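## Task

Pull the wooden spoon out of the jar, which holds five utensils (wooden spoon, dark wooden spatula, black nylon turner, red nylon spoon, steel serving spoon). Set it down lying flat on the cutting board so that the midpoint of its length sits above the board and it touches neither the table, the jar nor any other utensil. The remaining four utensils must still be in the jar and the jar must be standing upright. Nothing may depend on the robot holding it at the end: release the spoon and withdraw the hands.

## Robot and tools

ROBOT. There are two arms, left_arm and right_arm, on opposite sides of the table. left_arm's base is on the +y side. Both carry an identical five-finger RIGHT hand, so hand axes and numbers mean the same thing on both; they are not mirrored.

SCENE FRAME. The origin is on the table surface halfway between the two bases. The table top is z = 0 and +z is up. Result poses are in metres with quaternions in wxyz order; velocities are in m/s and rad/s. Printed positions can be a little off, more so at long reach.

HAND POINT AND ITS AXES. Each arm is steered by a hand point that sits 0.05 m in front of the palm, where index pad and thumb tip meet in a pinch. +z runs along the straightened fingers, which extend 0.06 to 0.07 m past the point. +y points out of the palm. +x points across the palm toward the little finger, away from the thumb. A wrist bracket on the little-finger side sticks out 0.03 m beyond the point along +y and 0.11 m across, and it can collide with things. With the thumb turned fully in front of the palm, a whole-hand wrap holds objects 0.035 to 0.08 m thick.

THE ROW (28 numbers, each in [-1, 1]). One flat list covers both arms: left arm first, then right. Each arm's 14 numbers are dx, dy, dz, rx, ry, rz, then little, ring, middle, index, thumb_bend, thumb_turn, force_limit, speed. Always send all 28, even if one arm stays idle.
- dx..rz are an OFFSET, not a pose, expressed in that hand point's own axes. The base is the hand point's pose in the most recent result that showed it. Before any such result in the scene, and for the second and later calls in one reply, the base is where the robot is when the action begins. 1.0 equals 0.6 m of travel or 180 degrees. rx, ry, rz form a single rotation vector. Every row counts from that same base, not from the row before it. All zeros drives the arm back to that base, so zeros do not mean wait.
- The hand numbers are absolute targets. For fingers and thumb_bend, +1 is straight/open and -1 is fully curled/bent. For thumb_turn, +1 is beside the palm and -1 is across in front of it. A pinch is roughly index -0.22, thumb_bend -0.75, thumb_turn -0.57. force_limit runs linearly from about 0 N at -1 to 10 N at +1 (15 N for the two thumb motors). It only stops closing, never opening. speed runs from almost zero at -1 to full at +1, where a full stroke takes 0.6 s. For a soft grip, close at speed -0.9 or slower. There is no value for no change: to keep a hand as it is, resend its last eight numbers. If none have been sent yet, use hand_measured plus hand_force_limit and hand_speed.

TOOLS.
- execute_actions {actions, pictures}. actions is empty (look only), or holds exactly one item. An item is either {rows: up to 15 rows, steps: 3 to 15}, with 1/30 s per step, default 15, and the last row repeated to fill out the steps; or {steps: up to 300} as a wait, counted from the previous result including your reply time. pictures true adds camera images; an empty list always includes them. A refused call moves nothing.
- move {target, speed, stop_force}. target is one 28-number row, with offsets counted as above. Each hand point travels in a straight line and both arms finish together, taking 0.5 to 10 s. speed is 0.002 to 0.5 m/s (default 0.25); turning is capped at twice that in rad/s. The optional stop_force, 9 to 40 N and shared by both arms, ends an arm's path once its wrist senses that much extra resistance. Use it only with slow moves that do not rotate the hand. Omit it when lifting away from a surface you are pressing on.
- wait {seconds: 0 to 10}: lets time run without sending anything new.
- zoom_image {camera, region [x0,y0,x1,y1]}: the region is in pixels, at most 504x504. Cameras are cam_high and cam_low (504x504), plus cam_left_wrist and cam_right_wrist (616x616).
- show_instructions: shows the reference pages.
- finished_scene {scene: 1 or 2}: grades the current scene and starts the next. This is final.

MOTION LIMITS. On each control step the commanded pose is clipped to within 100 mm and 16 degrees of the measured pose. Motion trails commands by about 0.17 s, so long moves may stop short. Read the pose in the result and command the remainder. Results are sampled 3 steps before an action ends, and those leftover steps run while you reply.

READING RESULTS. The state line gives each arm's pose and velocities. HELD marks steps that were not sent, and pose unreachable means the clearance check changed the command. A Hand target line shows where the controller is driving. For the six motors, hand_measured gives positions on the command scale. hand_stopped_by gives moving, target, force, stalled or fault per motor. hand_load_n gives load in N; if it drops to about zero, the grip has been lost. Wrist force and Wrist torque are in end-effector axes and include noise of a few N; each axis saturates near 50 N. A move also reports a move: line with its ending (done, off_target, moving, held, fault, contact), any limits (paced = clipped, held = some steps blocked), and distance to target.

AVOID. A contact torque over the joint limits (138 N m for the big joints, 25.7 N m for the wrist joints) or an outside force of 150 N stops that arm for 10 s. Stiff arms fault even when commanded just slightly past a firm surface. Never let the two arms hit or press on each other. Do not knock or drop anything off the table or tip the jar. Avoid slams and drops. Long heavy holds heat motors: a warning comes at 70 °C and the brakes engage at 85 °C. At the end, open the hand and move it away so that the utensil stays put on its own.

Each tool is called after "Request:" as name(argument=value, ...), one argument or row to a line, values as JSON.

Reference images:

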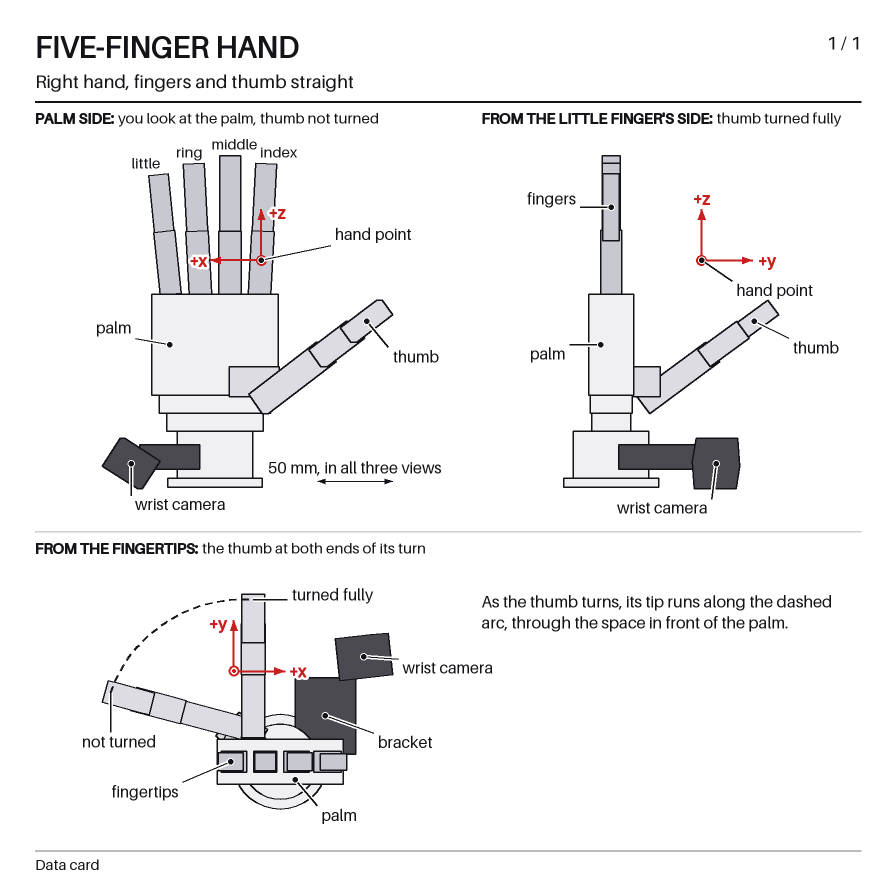

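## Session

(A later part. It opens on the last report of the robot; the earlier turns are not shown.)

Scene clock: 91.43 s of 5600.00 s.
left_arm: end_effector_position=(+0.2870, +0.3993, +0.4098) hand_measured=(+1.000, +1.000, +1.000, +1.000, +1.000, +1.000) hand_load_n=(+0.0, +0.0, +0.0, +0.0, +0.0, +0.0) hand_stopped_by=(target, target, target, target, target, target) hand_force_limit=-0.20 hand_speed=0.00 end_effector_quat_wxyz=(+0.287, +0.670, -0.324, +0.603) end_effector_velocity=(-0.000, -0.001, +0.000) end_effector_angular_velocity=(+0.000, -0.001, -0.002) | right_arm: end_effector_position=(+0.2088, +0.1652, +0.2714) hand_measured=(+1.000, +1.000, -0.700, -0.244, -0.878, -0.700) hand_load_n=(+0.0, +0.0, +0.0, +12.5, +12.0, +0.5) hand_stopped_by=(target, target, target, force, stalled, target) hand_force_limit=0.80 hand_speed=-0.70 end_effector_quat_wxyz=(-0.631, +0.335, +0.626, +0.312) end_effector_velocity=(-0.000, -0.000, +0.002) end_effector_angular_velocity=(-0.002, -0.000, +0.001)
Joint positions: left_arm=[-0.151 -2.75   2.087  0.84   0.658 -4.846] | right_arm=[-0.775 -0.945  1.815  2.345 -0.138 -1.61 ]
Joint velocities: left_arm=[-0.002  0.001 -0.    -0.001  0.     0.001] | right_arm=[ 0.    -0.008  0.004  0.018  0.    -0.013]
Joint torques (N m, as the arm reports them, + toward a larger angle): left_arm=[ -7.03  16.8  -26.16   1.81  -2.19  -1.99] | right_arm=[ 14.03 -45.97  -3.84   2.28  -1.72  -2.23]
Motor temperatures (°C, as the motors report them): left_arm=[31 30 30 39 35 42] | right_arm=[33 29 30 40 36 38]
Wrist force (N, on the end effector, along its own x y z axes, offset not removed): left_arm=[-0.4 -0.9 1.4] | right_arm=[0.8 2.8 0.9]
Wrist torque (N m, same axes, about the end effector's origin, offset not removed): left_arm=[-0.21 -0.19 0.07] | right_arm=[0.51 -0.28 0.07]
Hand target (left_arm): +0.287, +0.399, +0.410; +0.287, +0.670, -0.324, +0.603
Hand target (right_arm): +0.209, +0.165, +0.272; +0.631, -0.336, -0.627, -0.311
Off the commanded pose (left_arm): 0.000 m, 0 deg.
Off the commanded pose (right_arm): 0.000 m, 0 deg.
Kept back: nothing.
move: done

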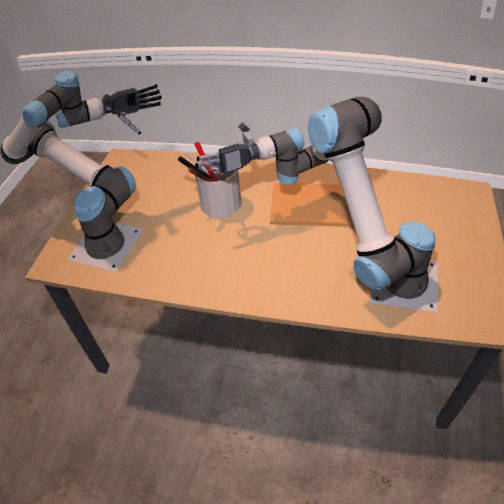

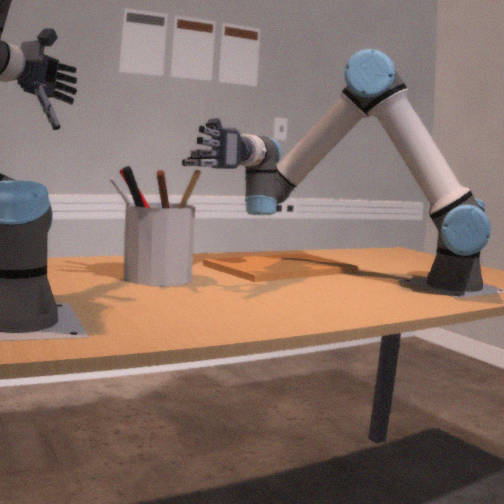

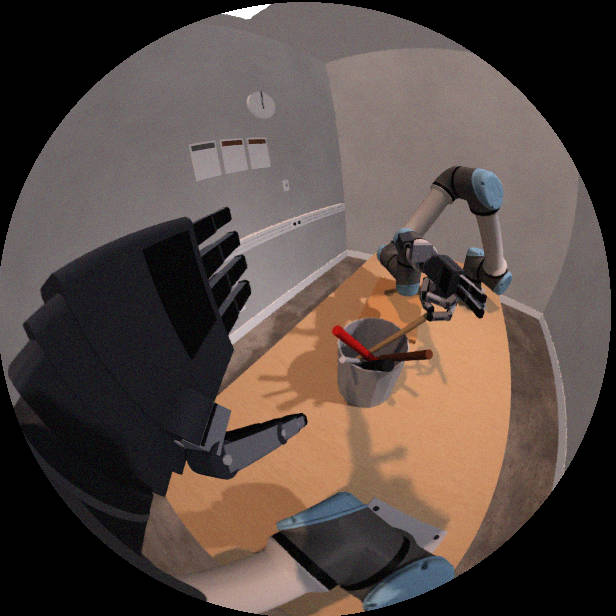

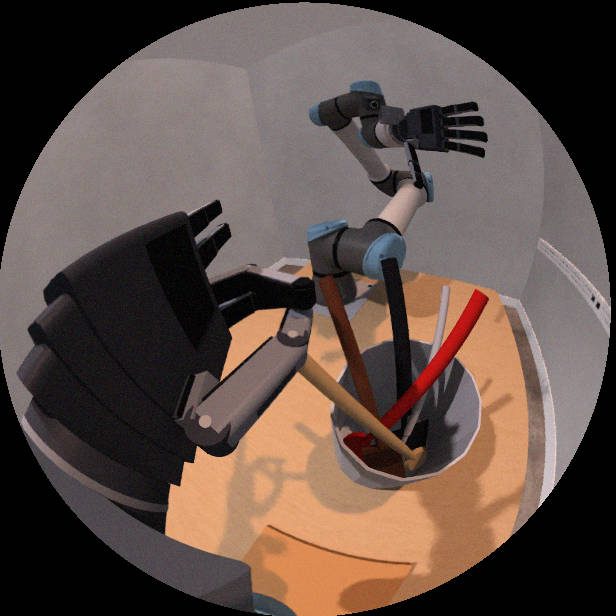

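Request:
move(
  target=[0,0,0,0,0,0,1,1,1,1,1,1,-0.2,0, -0.05,-0.088,0.008,0,0,0,1,1,1,1,-0.6,-0.7,0.8,0.3],
  speed=0.1,
)

Request:
move(
  target=[0,0,0,0,0,0,1,1,1,1,1,1,-0.2,0, -0.068,0,0,0,0,0,1,1,1,1,-0.6,-0.7,0.8,0.3],
  speed=0.1,
)

Request:
move(
  target=[0,0,0,0,0,0,1,1,1,1,1,1,-0.2,0, 0,0.085,0.03,0,0,0,1,1,1,1,-0.6,-0.7,0.8,0.3],
  speed=0.04,
)

Request:
move(
  target=[0,0,0,0,0,0,1,1,1,1,1,1,-0.2,0, 0,0,0,0,0,0,1,1,-1,-1,-0.2,-0.7,0.8,-0.6],
)

Request:
zoom_image(
  camera="cam_left_wrist",
  region=[320,260,520,400],
)

Scene clock: 92.90 s of 5600.00 s.
left_arm: end_effector_position=(+0.2870, +0.3993, +0.4098) hand_measured=(+1.000, +1.000, +1.000, +1.000, +1.000, +1.000) hand_load_n=(+0.0, +0.0, +0.0, +0.0, +0.0, +0.0) hand_stopped_by=(target, target, target, target, target, target) hand_force_limit=-0.20 hand_speed=0.00 end_effector_quat_wxyz=(+0.287, +0.670, -0.324, +0.603) end_effector_velocity=(+0.000, +0.001, +0.000) end_effector_angular_velocity=(-0.002, +0.001, -0.000) | right_arm: end_effector_position=(+0.1627, +0.1378, +0.2433) hand_measured=(+1.000, +1.000, +1.000, +1.000, -0.600, -0.700) hand_load_n=(+0.0, +0.0, +0.0, +0.0, +0.0, +0.0) hand_stopped_by=(target, target, target, target, target, target) hand_force_limit=0.80 hand_speed=0.30 end_effector_quat_wxyz=(-0.631, +0.335, +0.627, +0.311) end_effector_velocity=(-0.003, -0.001, -0.001) end_effector_angular_velocity=(+0.002, +0.002, +0.001)
Joint positions: left_arm=[-0.151 -2.75   2.087  0.84   0.658 -4.846] | right_arm=[-0.75  -0.959  1.965  2.201 -0.164 -1.602]
Joint velocities: left_arm=[-0.    -0.002 -0.     0.001 -0.    -0.   ] | right_arm=[ 0.002  0.004  0.002 -0.026 -0.001  0.02 ]
Joint torques (N m, as the arm reports them, + toward a larger angle): left_arm=[ -6.66  17.14 -26.09   1.75  -2.11  -2.01] | right_arm=[ 13.5  -26.03  -2.8   -3.02  -1.65   2.5 ]
Motor temperatures (°C, as the motors report them): left_arm=[31 30 30 39 35 42] | right_arm=[33 29 30 40 36 38]
Wrist force (N, on the end effector, along its own x y z axes, offset not removed): left_arm=[0.5 -0.7 1.1] | right_arm=[1.4 1.9 2.3]
Wrist torque (N m, same axes, about the end effector's origin, offset not removed): left_arm=[-0.13 -0.35 0.11] | right_arm=[0.29 -0.38 0.16]
Hand target (left_arm): +0.287, +0.399, +0.410; +0.287, +0.670, -0.324, +0.603
Hand target (right_arm): +0.162, +0.138, +0.243; +0.631, -0.335, -0.627, -0.311
Off the commanded pose (left_arm): 0.000 m, 0 deg.
Off the commanded pose (right_arm): 0.000 m, 0 deg.
Kept back: nothing.
move: done

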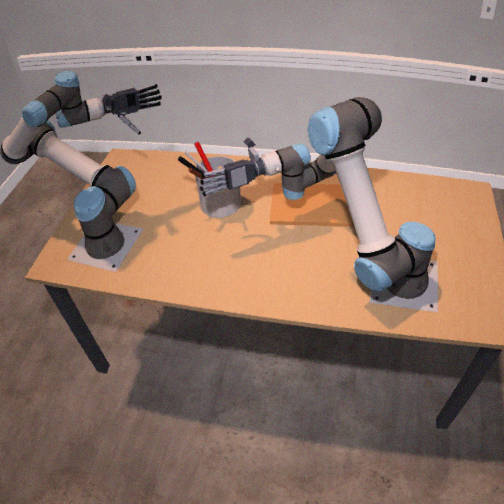

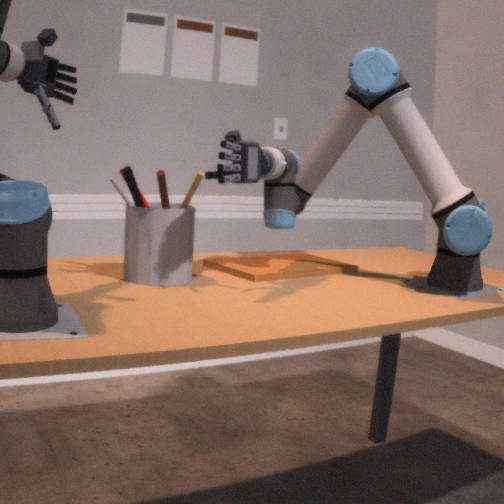

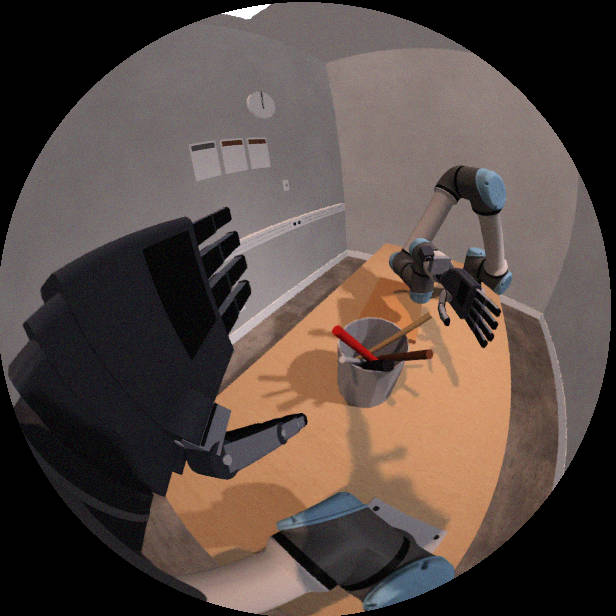

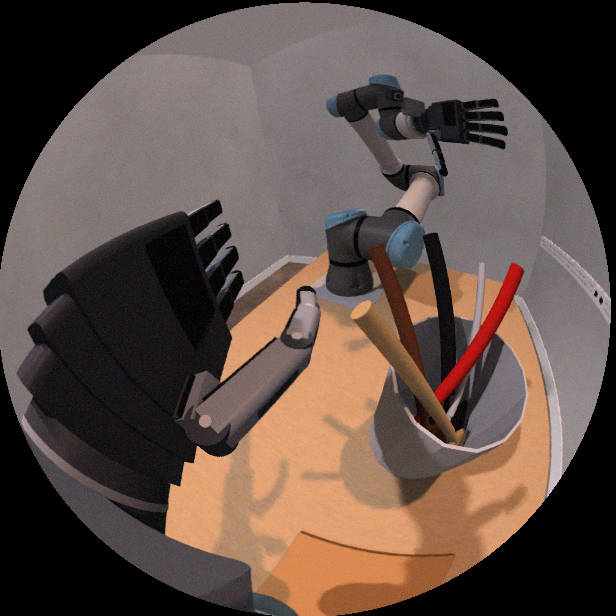

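Scene clock: 93.87 s of 5600.00 s.
left_arm: end_effector_position=(+0.2870, +0.3993, +0.4098) hand_measured=(+1.000, +1.000, +1.000, +1.000, +1.000, +1.000) hand_load_n=(+0.0, +0.0, +0.0, +0.0, +0.0, +0.0) hand_stopped_by=(target, target, target, target, target, target) hand_force_limit=-0.20 hand_speed=0.00 end_effector_quat_wxyz=(+0.287, +0.670, -0.324, +0.603) end_effector_velocity=(+0.001, +0.000, -0.000) end_effector_angular_velocity=(+0.003, -0.002, +0.003) | right_arm: end_effector_position=(+0.1619, +0.1367, +0.2030) hand_measured=(+1.000, +1.000, +1.000, +1.000, -0.600, -0.700) hand_load_n=(+0.0, +0.0, +0.0, +0.0, +0.0, +0.0) hand_stopped_by=(target, target, target, target, target, target) hand_force_limit=0.80 hand_speed=0.30 end_effector_quat_wxyz=(-0.630, +0.336, +0.627, +0.311) end_effector_velocity=(+0.001, -0.000, -0.003) end_effector_angular_velocity=(+0.003, +0.002, -0.001)
Joint positions: left_arm=[-0.151 -2.75   2.087  0.84   0.658 -4.846] | right_arm=[-0.75  -0.873  1.97   2.114 -0.164 -1.606]
Joint velocities: left_arm=[ 0.001  0.001  0.    -0.    -0.002  0.002] | right_arm=[-0.001  0.012 -0.007 -0.026  0.     0.022]
Joint torques (N m, as the arm reports them, + toward a larger angle): left_arm=[ -7.4   16.58 -26.52   1.84  -2.27  -1.98] | right_arm=[-13.92 -25.96 -20.17  -3.02   2.02   2.36]
Motor temperatures (°C, as the motors report them): left_arm=[31 30 30 39 35 42] | right_arm=[33 29 30 40 36 38]
Wrist force (N, on the end effector, along its own x y z axes, offset not removed): left_arm=[-0.2 -2.1 1.0] | right_arm=[1.7 1.5 3.7]
Wrist torque (N m, same axes, about the end effector's origin, offset not removed): left_arm=[-0.37 -0.22 0.03] | right_arm=[0.03 -0.52 0.07]
Hand target (left_arm): +0.287, +0.399, +0.410; +0.287, +0.670, -0.324, +0.603
Hand target (right_arm): +0.162, +0.137, +0.203; +0.631, -0.335, -0.627, -0.311
Off the commanded pose (left_arm): 0.000 m, 0 deg.
Off the commanded pose (right_arm): 0.000 m, 0 deg.
Kept back: nothing.
move: done

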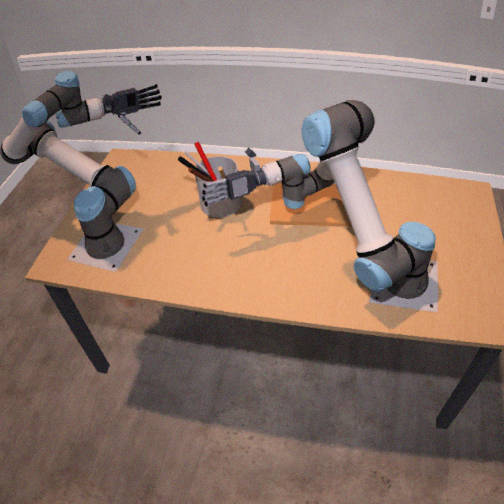

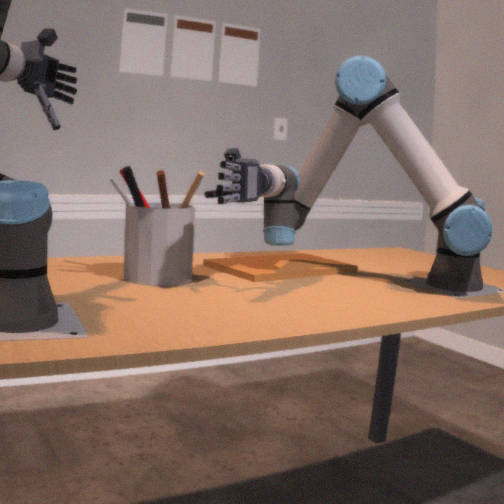

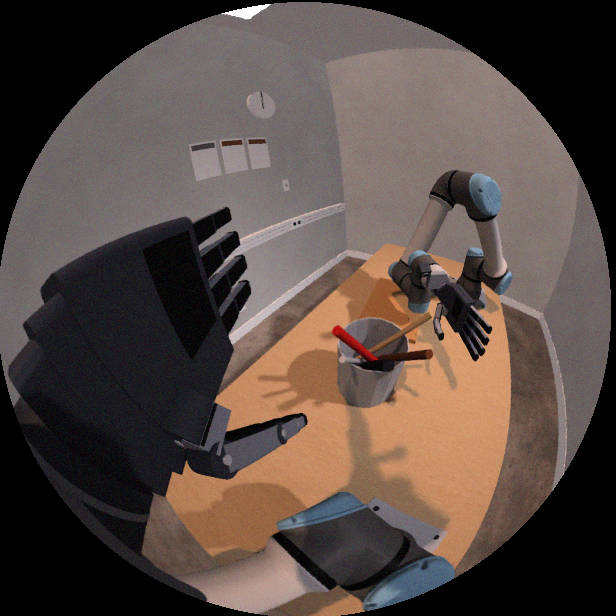

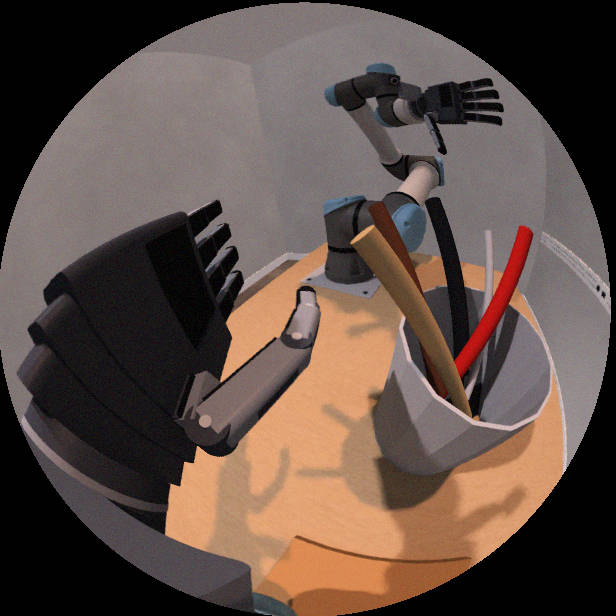

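Scene clock: 95.67 s of 5600.00 s.
left_arm: end_effector_position=(+0.2870, +0.3993, +0.4098) hand_measured=(+1.000, +1.000, +1.000, +1.000, +1.000, +1.000) hand_load_n=(+0.0, +0.0, +0.0, +0.0, +0.0, +0.0) hand_stopped_by=(target, target, target, target, target, target) hand_force_limit=-0.20 hand_speed=0.00 end_effector_quat_wxyz=(+0.287, +0.670, -0.324, +0.603) end_effector_velocity=(+0.000, +0.000, -0.000) end_effector_angular_velocity=(+0.001, -0.000, +0.001) | right_arm: end_effector_position=(+0.1928, +0.1807, +0.2011) hand_measured=(+1.000, +1.000, +1.000, +1.000, -0.600, -0.700) hand_load_n=(+0.0, +0.0, +0.0, +0.0, +0.0, +0.0) hand_stopped_by=(target, target, target, target, target, target) hand_force_limit=0.80 hand_speed=0.30 end_effector_quat_wxyz=(-0.630, +0.336, +0.627, +0.311) end_effector_velocity=(+0.002, +0.002, -0.000) end_effector_angular_velocity=(-0.001, +0.001, -0.000)
Joint positions: left_arm=[-0.151 -2.75   2.087  0.84   0.658 -4.846] | right_arm=[-0.732 -0.799  1.799  2.204 -0.182 -1.599]
Joint velocities: left_arm=[ 0.001  0.001  0.    -0.    -0.001  0.   ] | right_arm=[ 0.001  0.004 -0.008  0.005 -0.001  0.001]
Joint torques (N m, as the arm reports them, + toward a larger angle): left_arm=[ -7.08  17.16 -26.58   1.88  -2.19  -2.03] | right_arm=[ 14.68 -31.47 -20.9    2.13  -1.75   2.4 ]
Motor temperatures (°C, as the motors report them): left_arm=[31 30 30 39 35 42] | right_arm=[33 29 30 40 36 38]
Wrist force (N, on the end effector, along its own x y z axes, offset not removed): left_arm=[0.5 -1.5 1.2] | right_arm=[2.3 3.1 0.8]
Wrist torque (N m, same axes, about the end effector's origin, offset not removed): left_arm=[-0.20 -0.31 0.06] | right_arm=[0.54 -0.40 0.16]
Hand target (left_arm): +0.287, +0.399, +0.410; +0.287, +0.670, -0.324, +0.603
Hand target (right_arm): +0.193, +0.181, +0.201; +0.630, -0.336, -0.627, -0.311
Off the commanded pose (left_arm): 0.000 m, 0 deg.
Off the commanded pose (right_arm): 0.000 m, 0 deg.
Kept back: nothing.
move: done

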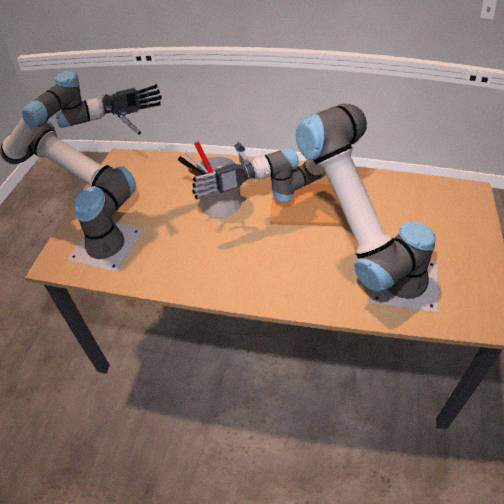

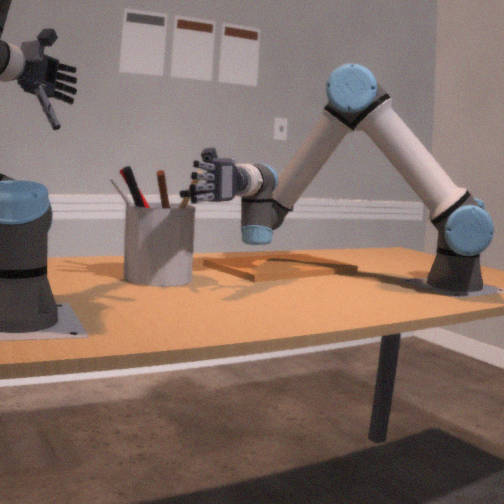

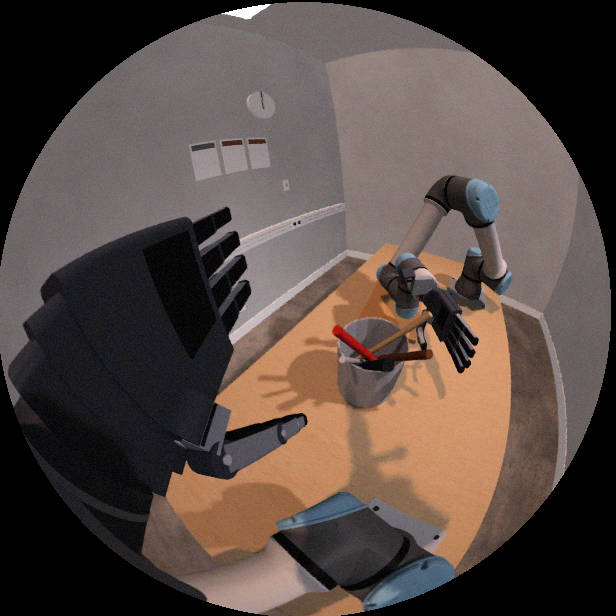

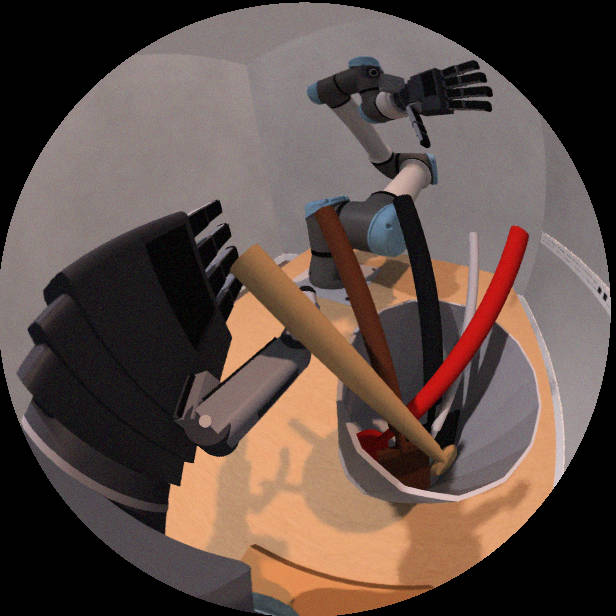

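Scene clock: 98.93 s of 5600.00 s.
left_arm: end_effector_position=(+0.2870, +0.3993, +0.4098) hand_measured=(+1.000, +1.000, +1.000, +1.000, +1.000, +1.000) hand_load_n=(+0.0, +0.0, +0.0, +0.0, +0.0, +0.0) hand_stopped_by=(target, target, target, target, target, target) hand_force_limit=-0.20 hand_speed=0.00 end_effector_quat_wxyz=(+0.287, +0.670, -0.324, +0.603) end_effector_velocity=(-0.000, -0.000, -0.000) end_effector_angular_velocity=(+0.000, +0.000, -0.001) | right_arm: end_effector_position=(+0.1928, +0.1807, +0.2011) hand_measured=(+1.000, +1.000, -1.000, -0.484, -0.194, -0.700) hand_load_n=(+0.0, +0.0, +0.0, +8.0, +10.0, -1.5) hand_stopped_by=(target, target, target, force, target, target) hand_force_limit=0.80 hand_speed=-0.60 end_effector_quat_wxyz=(-0.630, +0.336, +0.627, +0.311) end_effector_velocity=(+0.000, +0.000, -0.000) end_effector_angular_velocity=(-0.000, +0.000, -0.001)
Joint positions: left_arm=[-0.151 -2.75   2.087  0.84   0.658 -4.846] | right_arm=[-0.732 -0.799  1.799  2.204 -0.182 -1.599]
Joint velocities: left_arm=[-0.  0.  0. -0.  0. -0.] | right_arm=[-0.    -0.     0.     0.    -0.001  0.   ]
Joint torques (N m, as the arm reports them, + toward a larger angle): left_arm=[ -7.37  17.66 -26.24   1.82  -2.33  -1.84] | right_arm=[-12.43 -49.51  -2.59  -2.92   1.93   2.23]
Motor temperatures (°C, as the motors report them): left_arm=[31 30 30 39 35 42] | right_arm=[33 29 30 40 36 38]
Wrist force (N, on the end effector, along its own x y z axes, offset not removed): left_arm=[-1.2 -0.6 0.8] | right_arm=[0.6 4.2 3.4]
Wrist torque (N m, same axes, about the end effector's origin, offset not removed): left_arm=[-0.09 -0.02 0.04] | right_arm=[0.62 -0.32 0.12]
Hand target (left_arm): +0.287, +0.399, +0.410; +0.287, +0.670, -0.324, +0.603
Hand target (right_arm): +0.193, +0.181, +0.201; +0.630, -0.336, -0.627, -0.311
Off the commanded pose (left_arm): 0.000 m, 0 deg.
Off the commanded pose (right_arm): 0.000 m, 0 deg.
Kept back: nothing.
move: done

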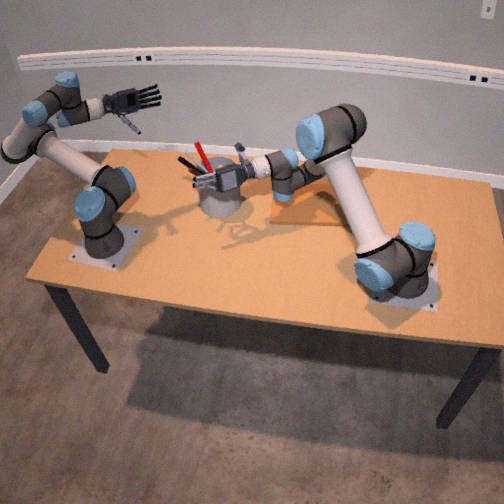

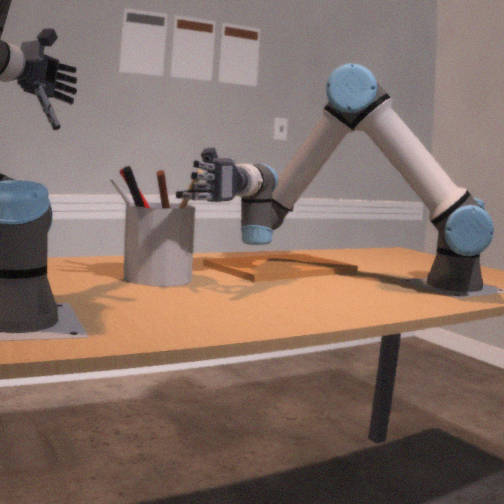

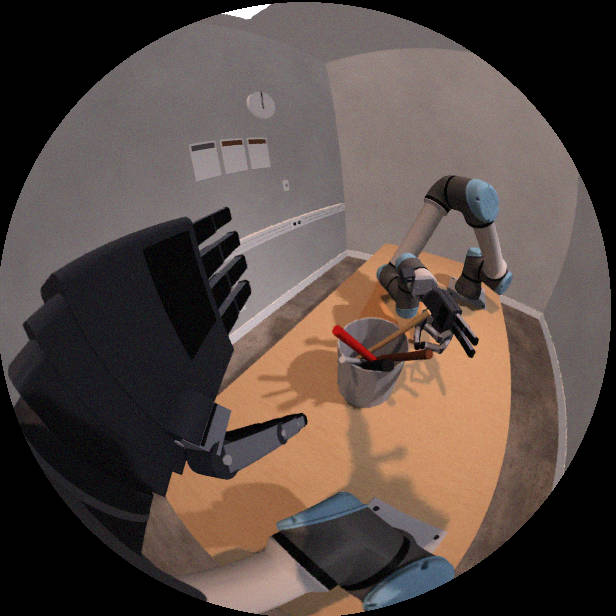

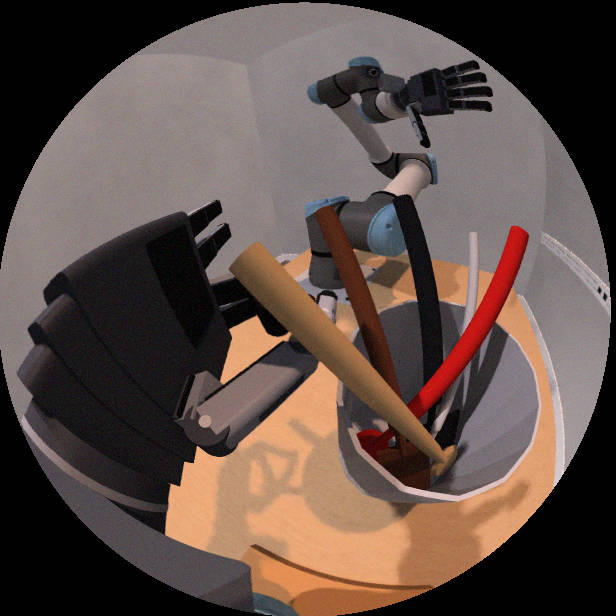

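Region (320, 260, 520, 400) of cam_left_wrist's 616x616 image, scaled by 2.520, with more detail than that image has; it fills the top 353 rows of this view, and the rest is white.

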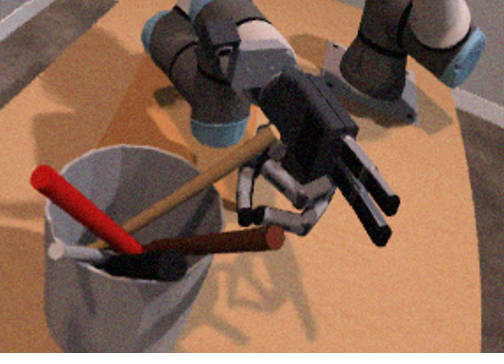

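Request:
move(
  target=[0,0,0,0,0,0,1,1,1,1,1,1,-0.2,0, 0,0,0,0,0,-0.105,1,1,0.6,0.6,-0.6,-0.7,0.8,0],
  speed=0.04,
)

Request:
move(
  target=[0,0,0,0,0,0,1,1,1,1,1,1,-0.2,0, 0,0.03,0,0,0,0,1,1,0.6,0.6,-0.6,-0.7,0.8,0],
  speed=0.03,
)

Request:
zoom_image(
  camera="cam_left_wrist",
  region=[320,260,520,400],
)

Scene clock: 103.60 s of 5600.00 s.
left_arm: end_effector_position=(+0.2870, +0.3993, +0.4098) hand_measured=(+1.000, +1.000, +1.000, +1.000, +1.000, +1.000) hand_load_n=(+0.0, +0.0, +0.0, +0.0, +0.0, +0.0) hand_stopped_by=(target, target, target, target, target, target) hand_force_limit=-0.20 hand_speed=0.00 end_effector_quat_wxyz=(+0.287, +0.670, -0.324, +0.603) end_effector_velocity=(+0.000, +0.000, -0.000) end_effector_angular_velocity=(-0.000, +0.000, +0.002) | right_arm: end_effector_position=(+0.1927, +0.1807, +0.2012) hand_measured=(+1.000, +1.000, +0.600, -0.434, -0.226, -0.700) hand_load_n=(+0.0, +0.0, +0.0, -12.0, +14.0, -1.0) hand_stopped_by=(target, target, target, stalled, force, target) hand_force_limit=0.80 hand_speed=0.00 end_effector_quat_wxyz=(-0.571, +0.228, +0.673, +0.410) end_effector_velocity=(+0.000, +0.000, -0.000) end_effector_angular_velocity=(+0.006, -0.012, +0.000)
Joint positions: left_arm=[-0.151 -2.75   2.087  0.84   0.658 -4.846] | right_arm=[-0.73  -0.765  1.816  2.15  -0.184 -1.925]
Joint velocities: left_arm=[ 0.002 -0.     0.     0.    -0.    -0.   ] | right_arm=[ 0.    -0.     0.003  0.006 -0.    -0.022]
Joint torques (N m, as the arm reports them, + toward a larger angle): left_arm=[ -7.36  17.09 -26.75   1.74  -2.41  -2.01] | right_arm=[ 14.21 -31.78  -4.02   2.59  -1.79  -2.41]
Motor temperatures (°C, as the motors report them): left_arm=[31 30 30 39 35 42] | right_arm=[33 29 30 40 36 38]
Wrist force (N, on the end effector, along its own x y z axes, offset not removed): left_arm=[-0.9 -2.0 0.4] | right_arm=[2.4 2.6 2.4]
Wrist torque (N m, same axes, about the end effector's origin, offset not removed): left_arm=[-0.30 -0.10 -0.05] | right_arm=[0.37 -0.68 0.26]
Hand target (left_arm): +0.287, +0.399, +0.410; +0.287, +0.670, -0.324, +0.603
Hand target (right_arm): +0.193, +0.181, +0.201; +0.571, -0.228, -0.673, -0.411
Off the commanded pose (left_arm): 0.000 m, 0 deg.
Off the commanded pose (right_arm): 0.000 m, 0 deg.
Kept back: nothing.
move: done

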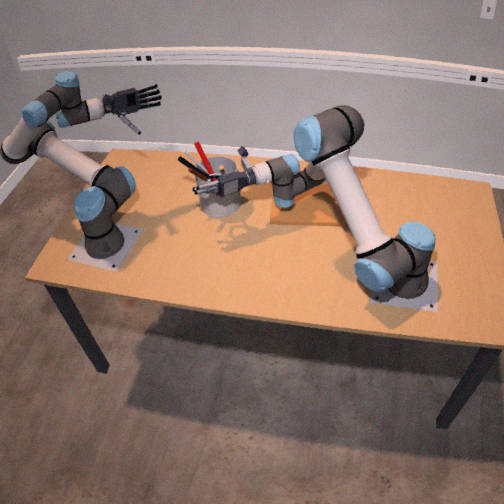

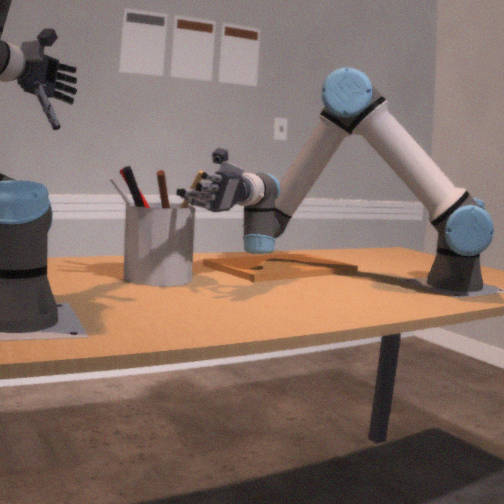

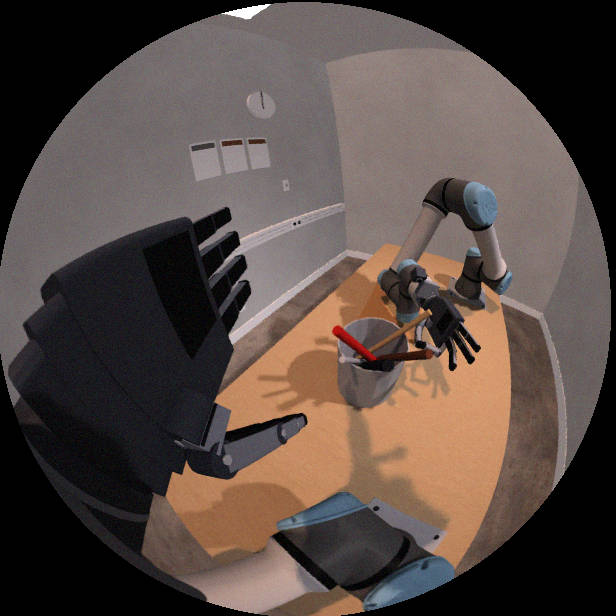

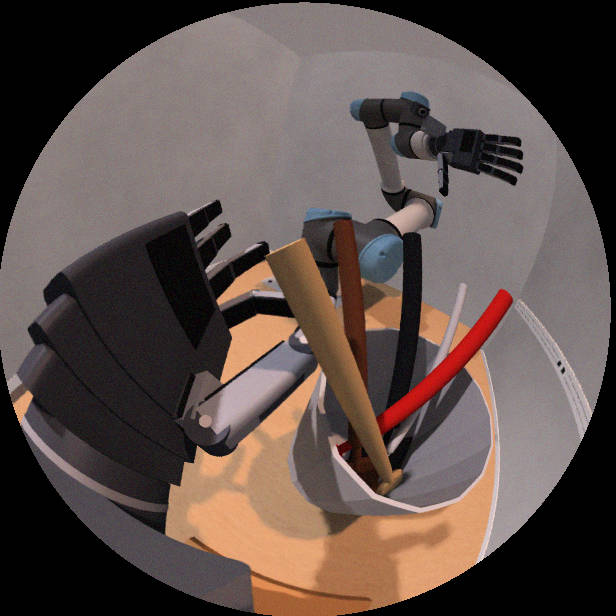

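Scene clock: 104.60 s of 5600.00 s.
left_arm: end_effector_position=(+0.2870, +0.3993, +0.4098) hand_measured=(+1.000, +1.000, +1.000, +1.000, +1.000, +1.000) hand_load_n=(+0.0, +0.0, +0.0, +0.0, +0.0, +0.0) hand_stopped_by=(target, target, target, target, target, target) hand_force_limit=-0.20 hand_speed=0.00 end_effector_quat_wxyz=(+0.287, +0.670, -0.324, +0.603) end_effector_velocity=(-0.000, -0.000, +0.000) end_effector_angular_velocity=(+0.000, +0.001, -0.000) | right_arm: end_effector_position=(+0.2065, +0.1905, +0.2064) hand_measured=(+1.000, +1.000, +0.600, -0.434, -0.226, -0.700) hand_load_n=(+0.0, +0.0, +0.0, -12.0, +14.0, -1.0) hand_stopped_by=(target, target, target, stalled, force, target) hand_force_limit=0.80 hand_speed=0.00 end_effector_quat_wxyz=(-0.571, +0.228, +0.673, +0.410) end_effector_velocity=(+0.001, +0.002, +0.001) end_effector_angular_velocity=(+0.000, -0.001, +0.002)
Joint positions: left_arm=[-0.151 -2.75   2.087  0.84   0.658 -4.846] | right_arm=[-0.735 -0.756  1.768  2.191 -0.178 -1.927]
Joint velocities: left_arm=[-0.     0.001 -0.     0.    -0.    -0.001] | right_arm=[ 0.001  0.001 -0.006  0.008  0.001 -0.003]
Joint torques (N m, as the arm reports them, + toward a larger angle): left_arm=[ -7.62  17.32 -25.97   1.69  -2.42  -2.  ] | right_arm=[-13.28 -33.46 -20.85   1.79   1.98  -2.61]
Motor temperatures (°C, as the motors report them): left_arm=[31 30 30 39 35 42] | right_arm=[33 29 30 40 36 38]
Wrist force (N, on the end effector, along its own x y z axes, offset not removed): left_arm=[0.4 -0.7 0.4] | right_arm=[2.0 1.7 2.0]
Wrist torque (N m, same axes, about the end effector's origin, offset not removed): left_arm=[-0.04 -0.36 0.10] | right_arm=[0.26 -0.43 0.12]
Hand target (left_arm): +0.287, +0.399, +0.410; +0.287, +0.670, -0.324, +0.603
Hand target (right_arm): +0.207, +0.191, +0.206; +0.571, -0.228, -0.673, -0.410
Off the commanded pose (left_arm): 0.000 m, 0 deg.
Off the commanded pose (right_arm): 0.000 m, 0 deg.
Kept back: nothing.
move: done

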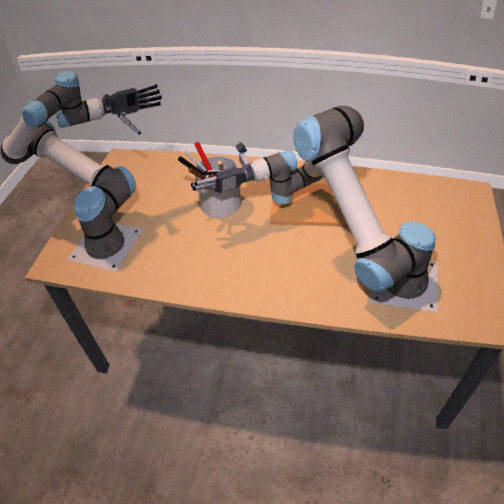

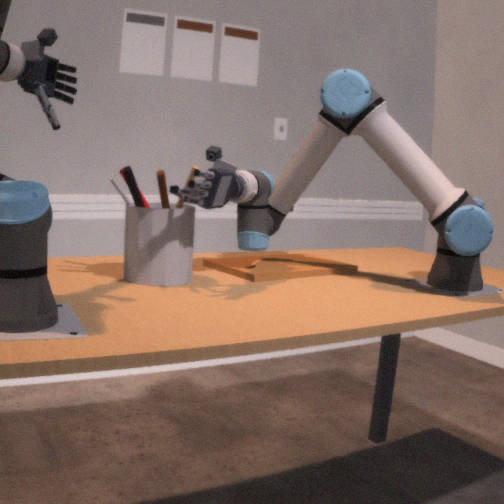

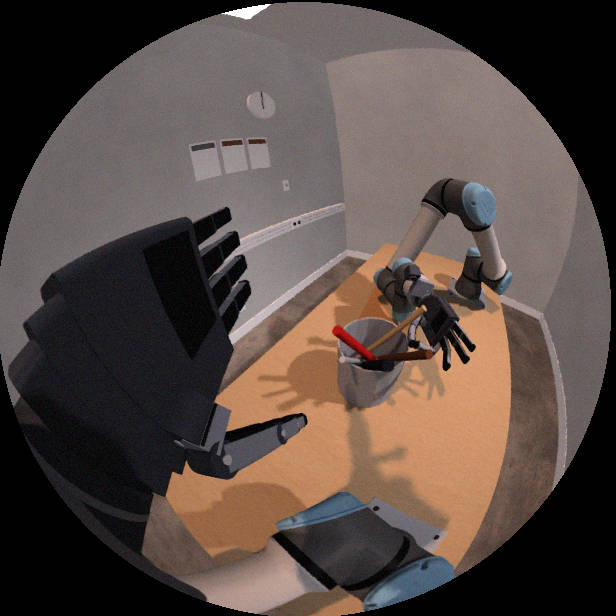

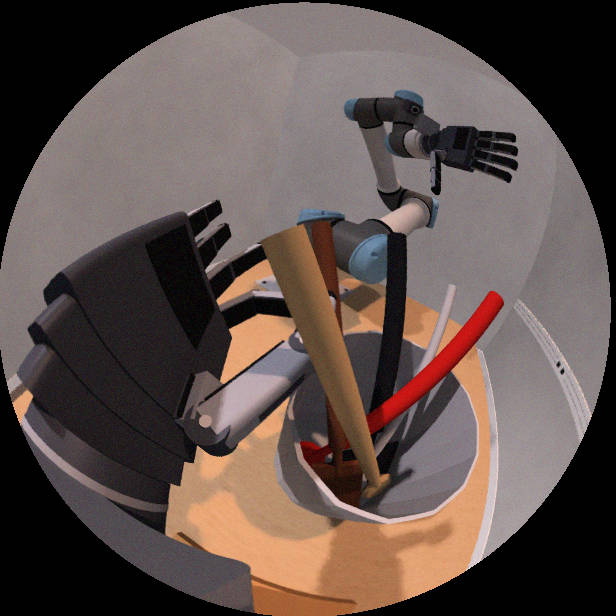

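Region (320, 260, 520, 400) of cam_left_wrist's 616x616 image, scaled by 2.520, with more detail than that image has; it fills the top 353 rows of this view, and the rest is white.

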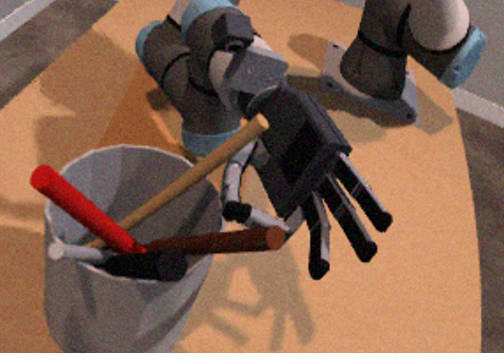

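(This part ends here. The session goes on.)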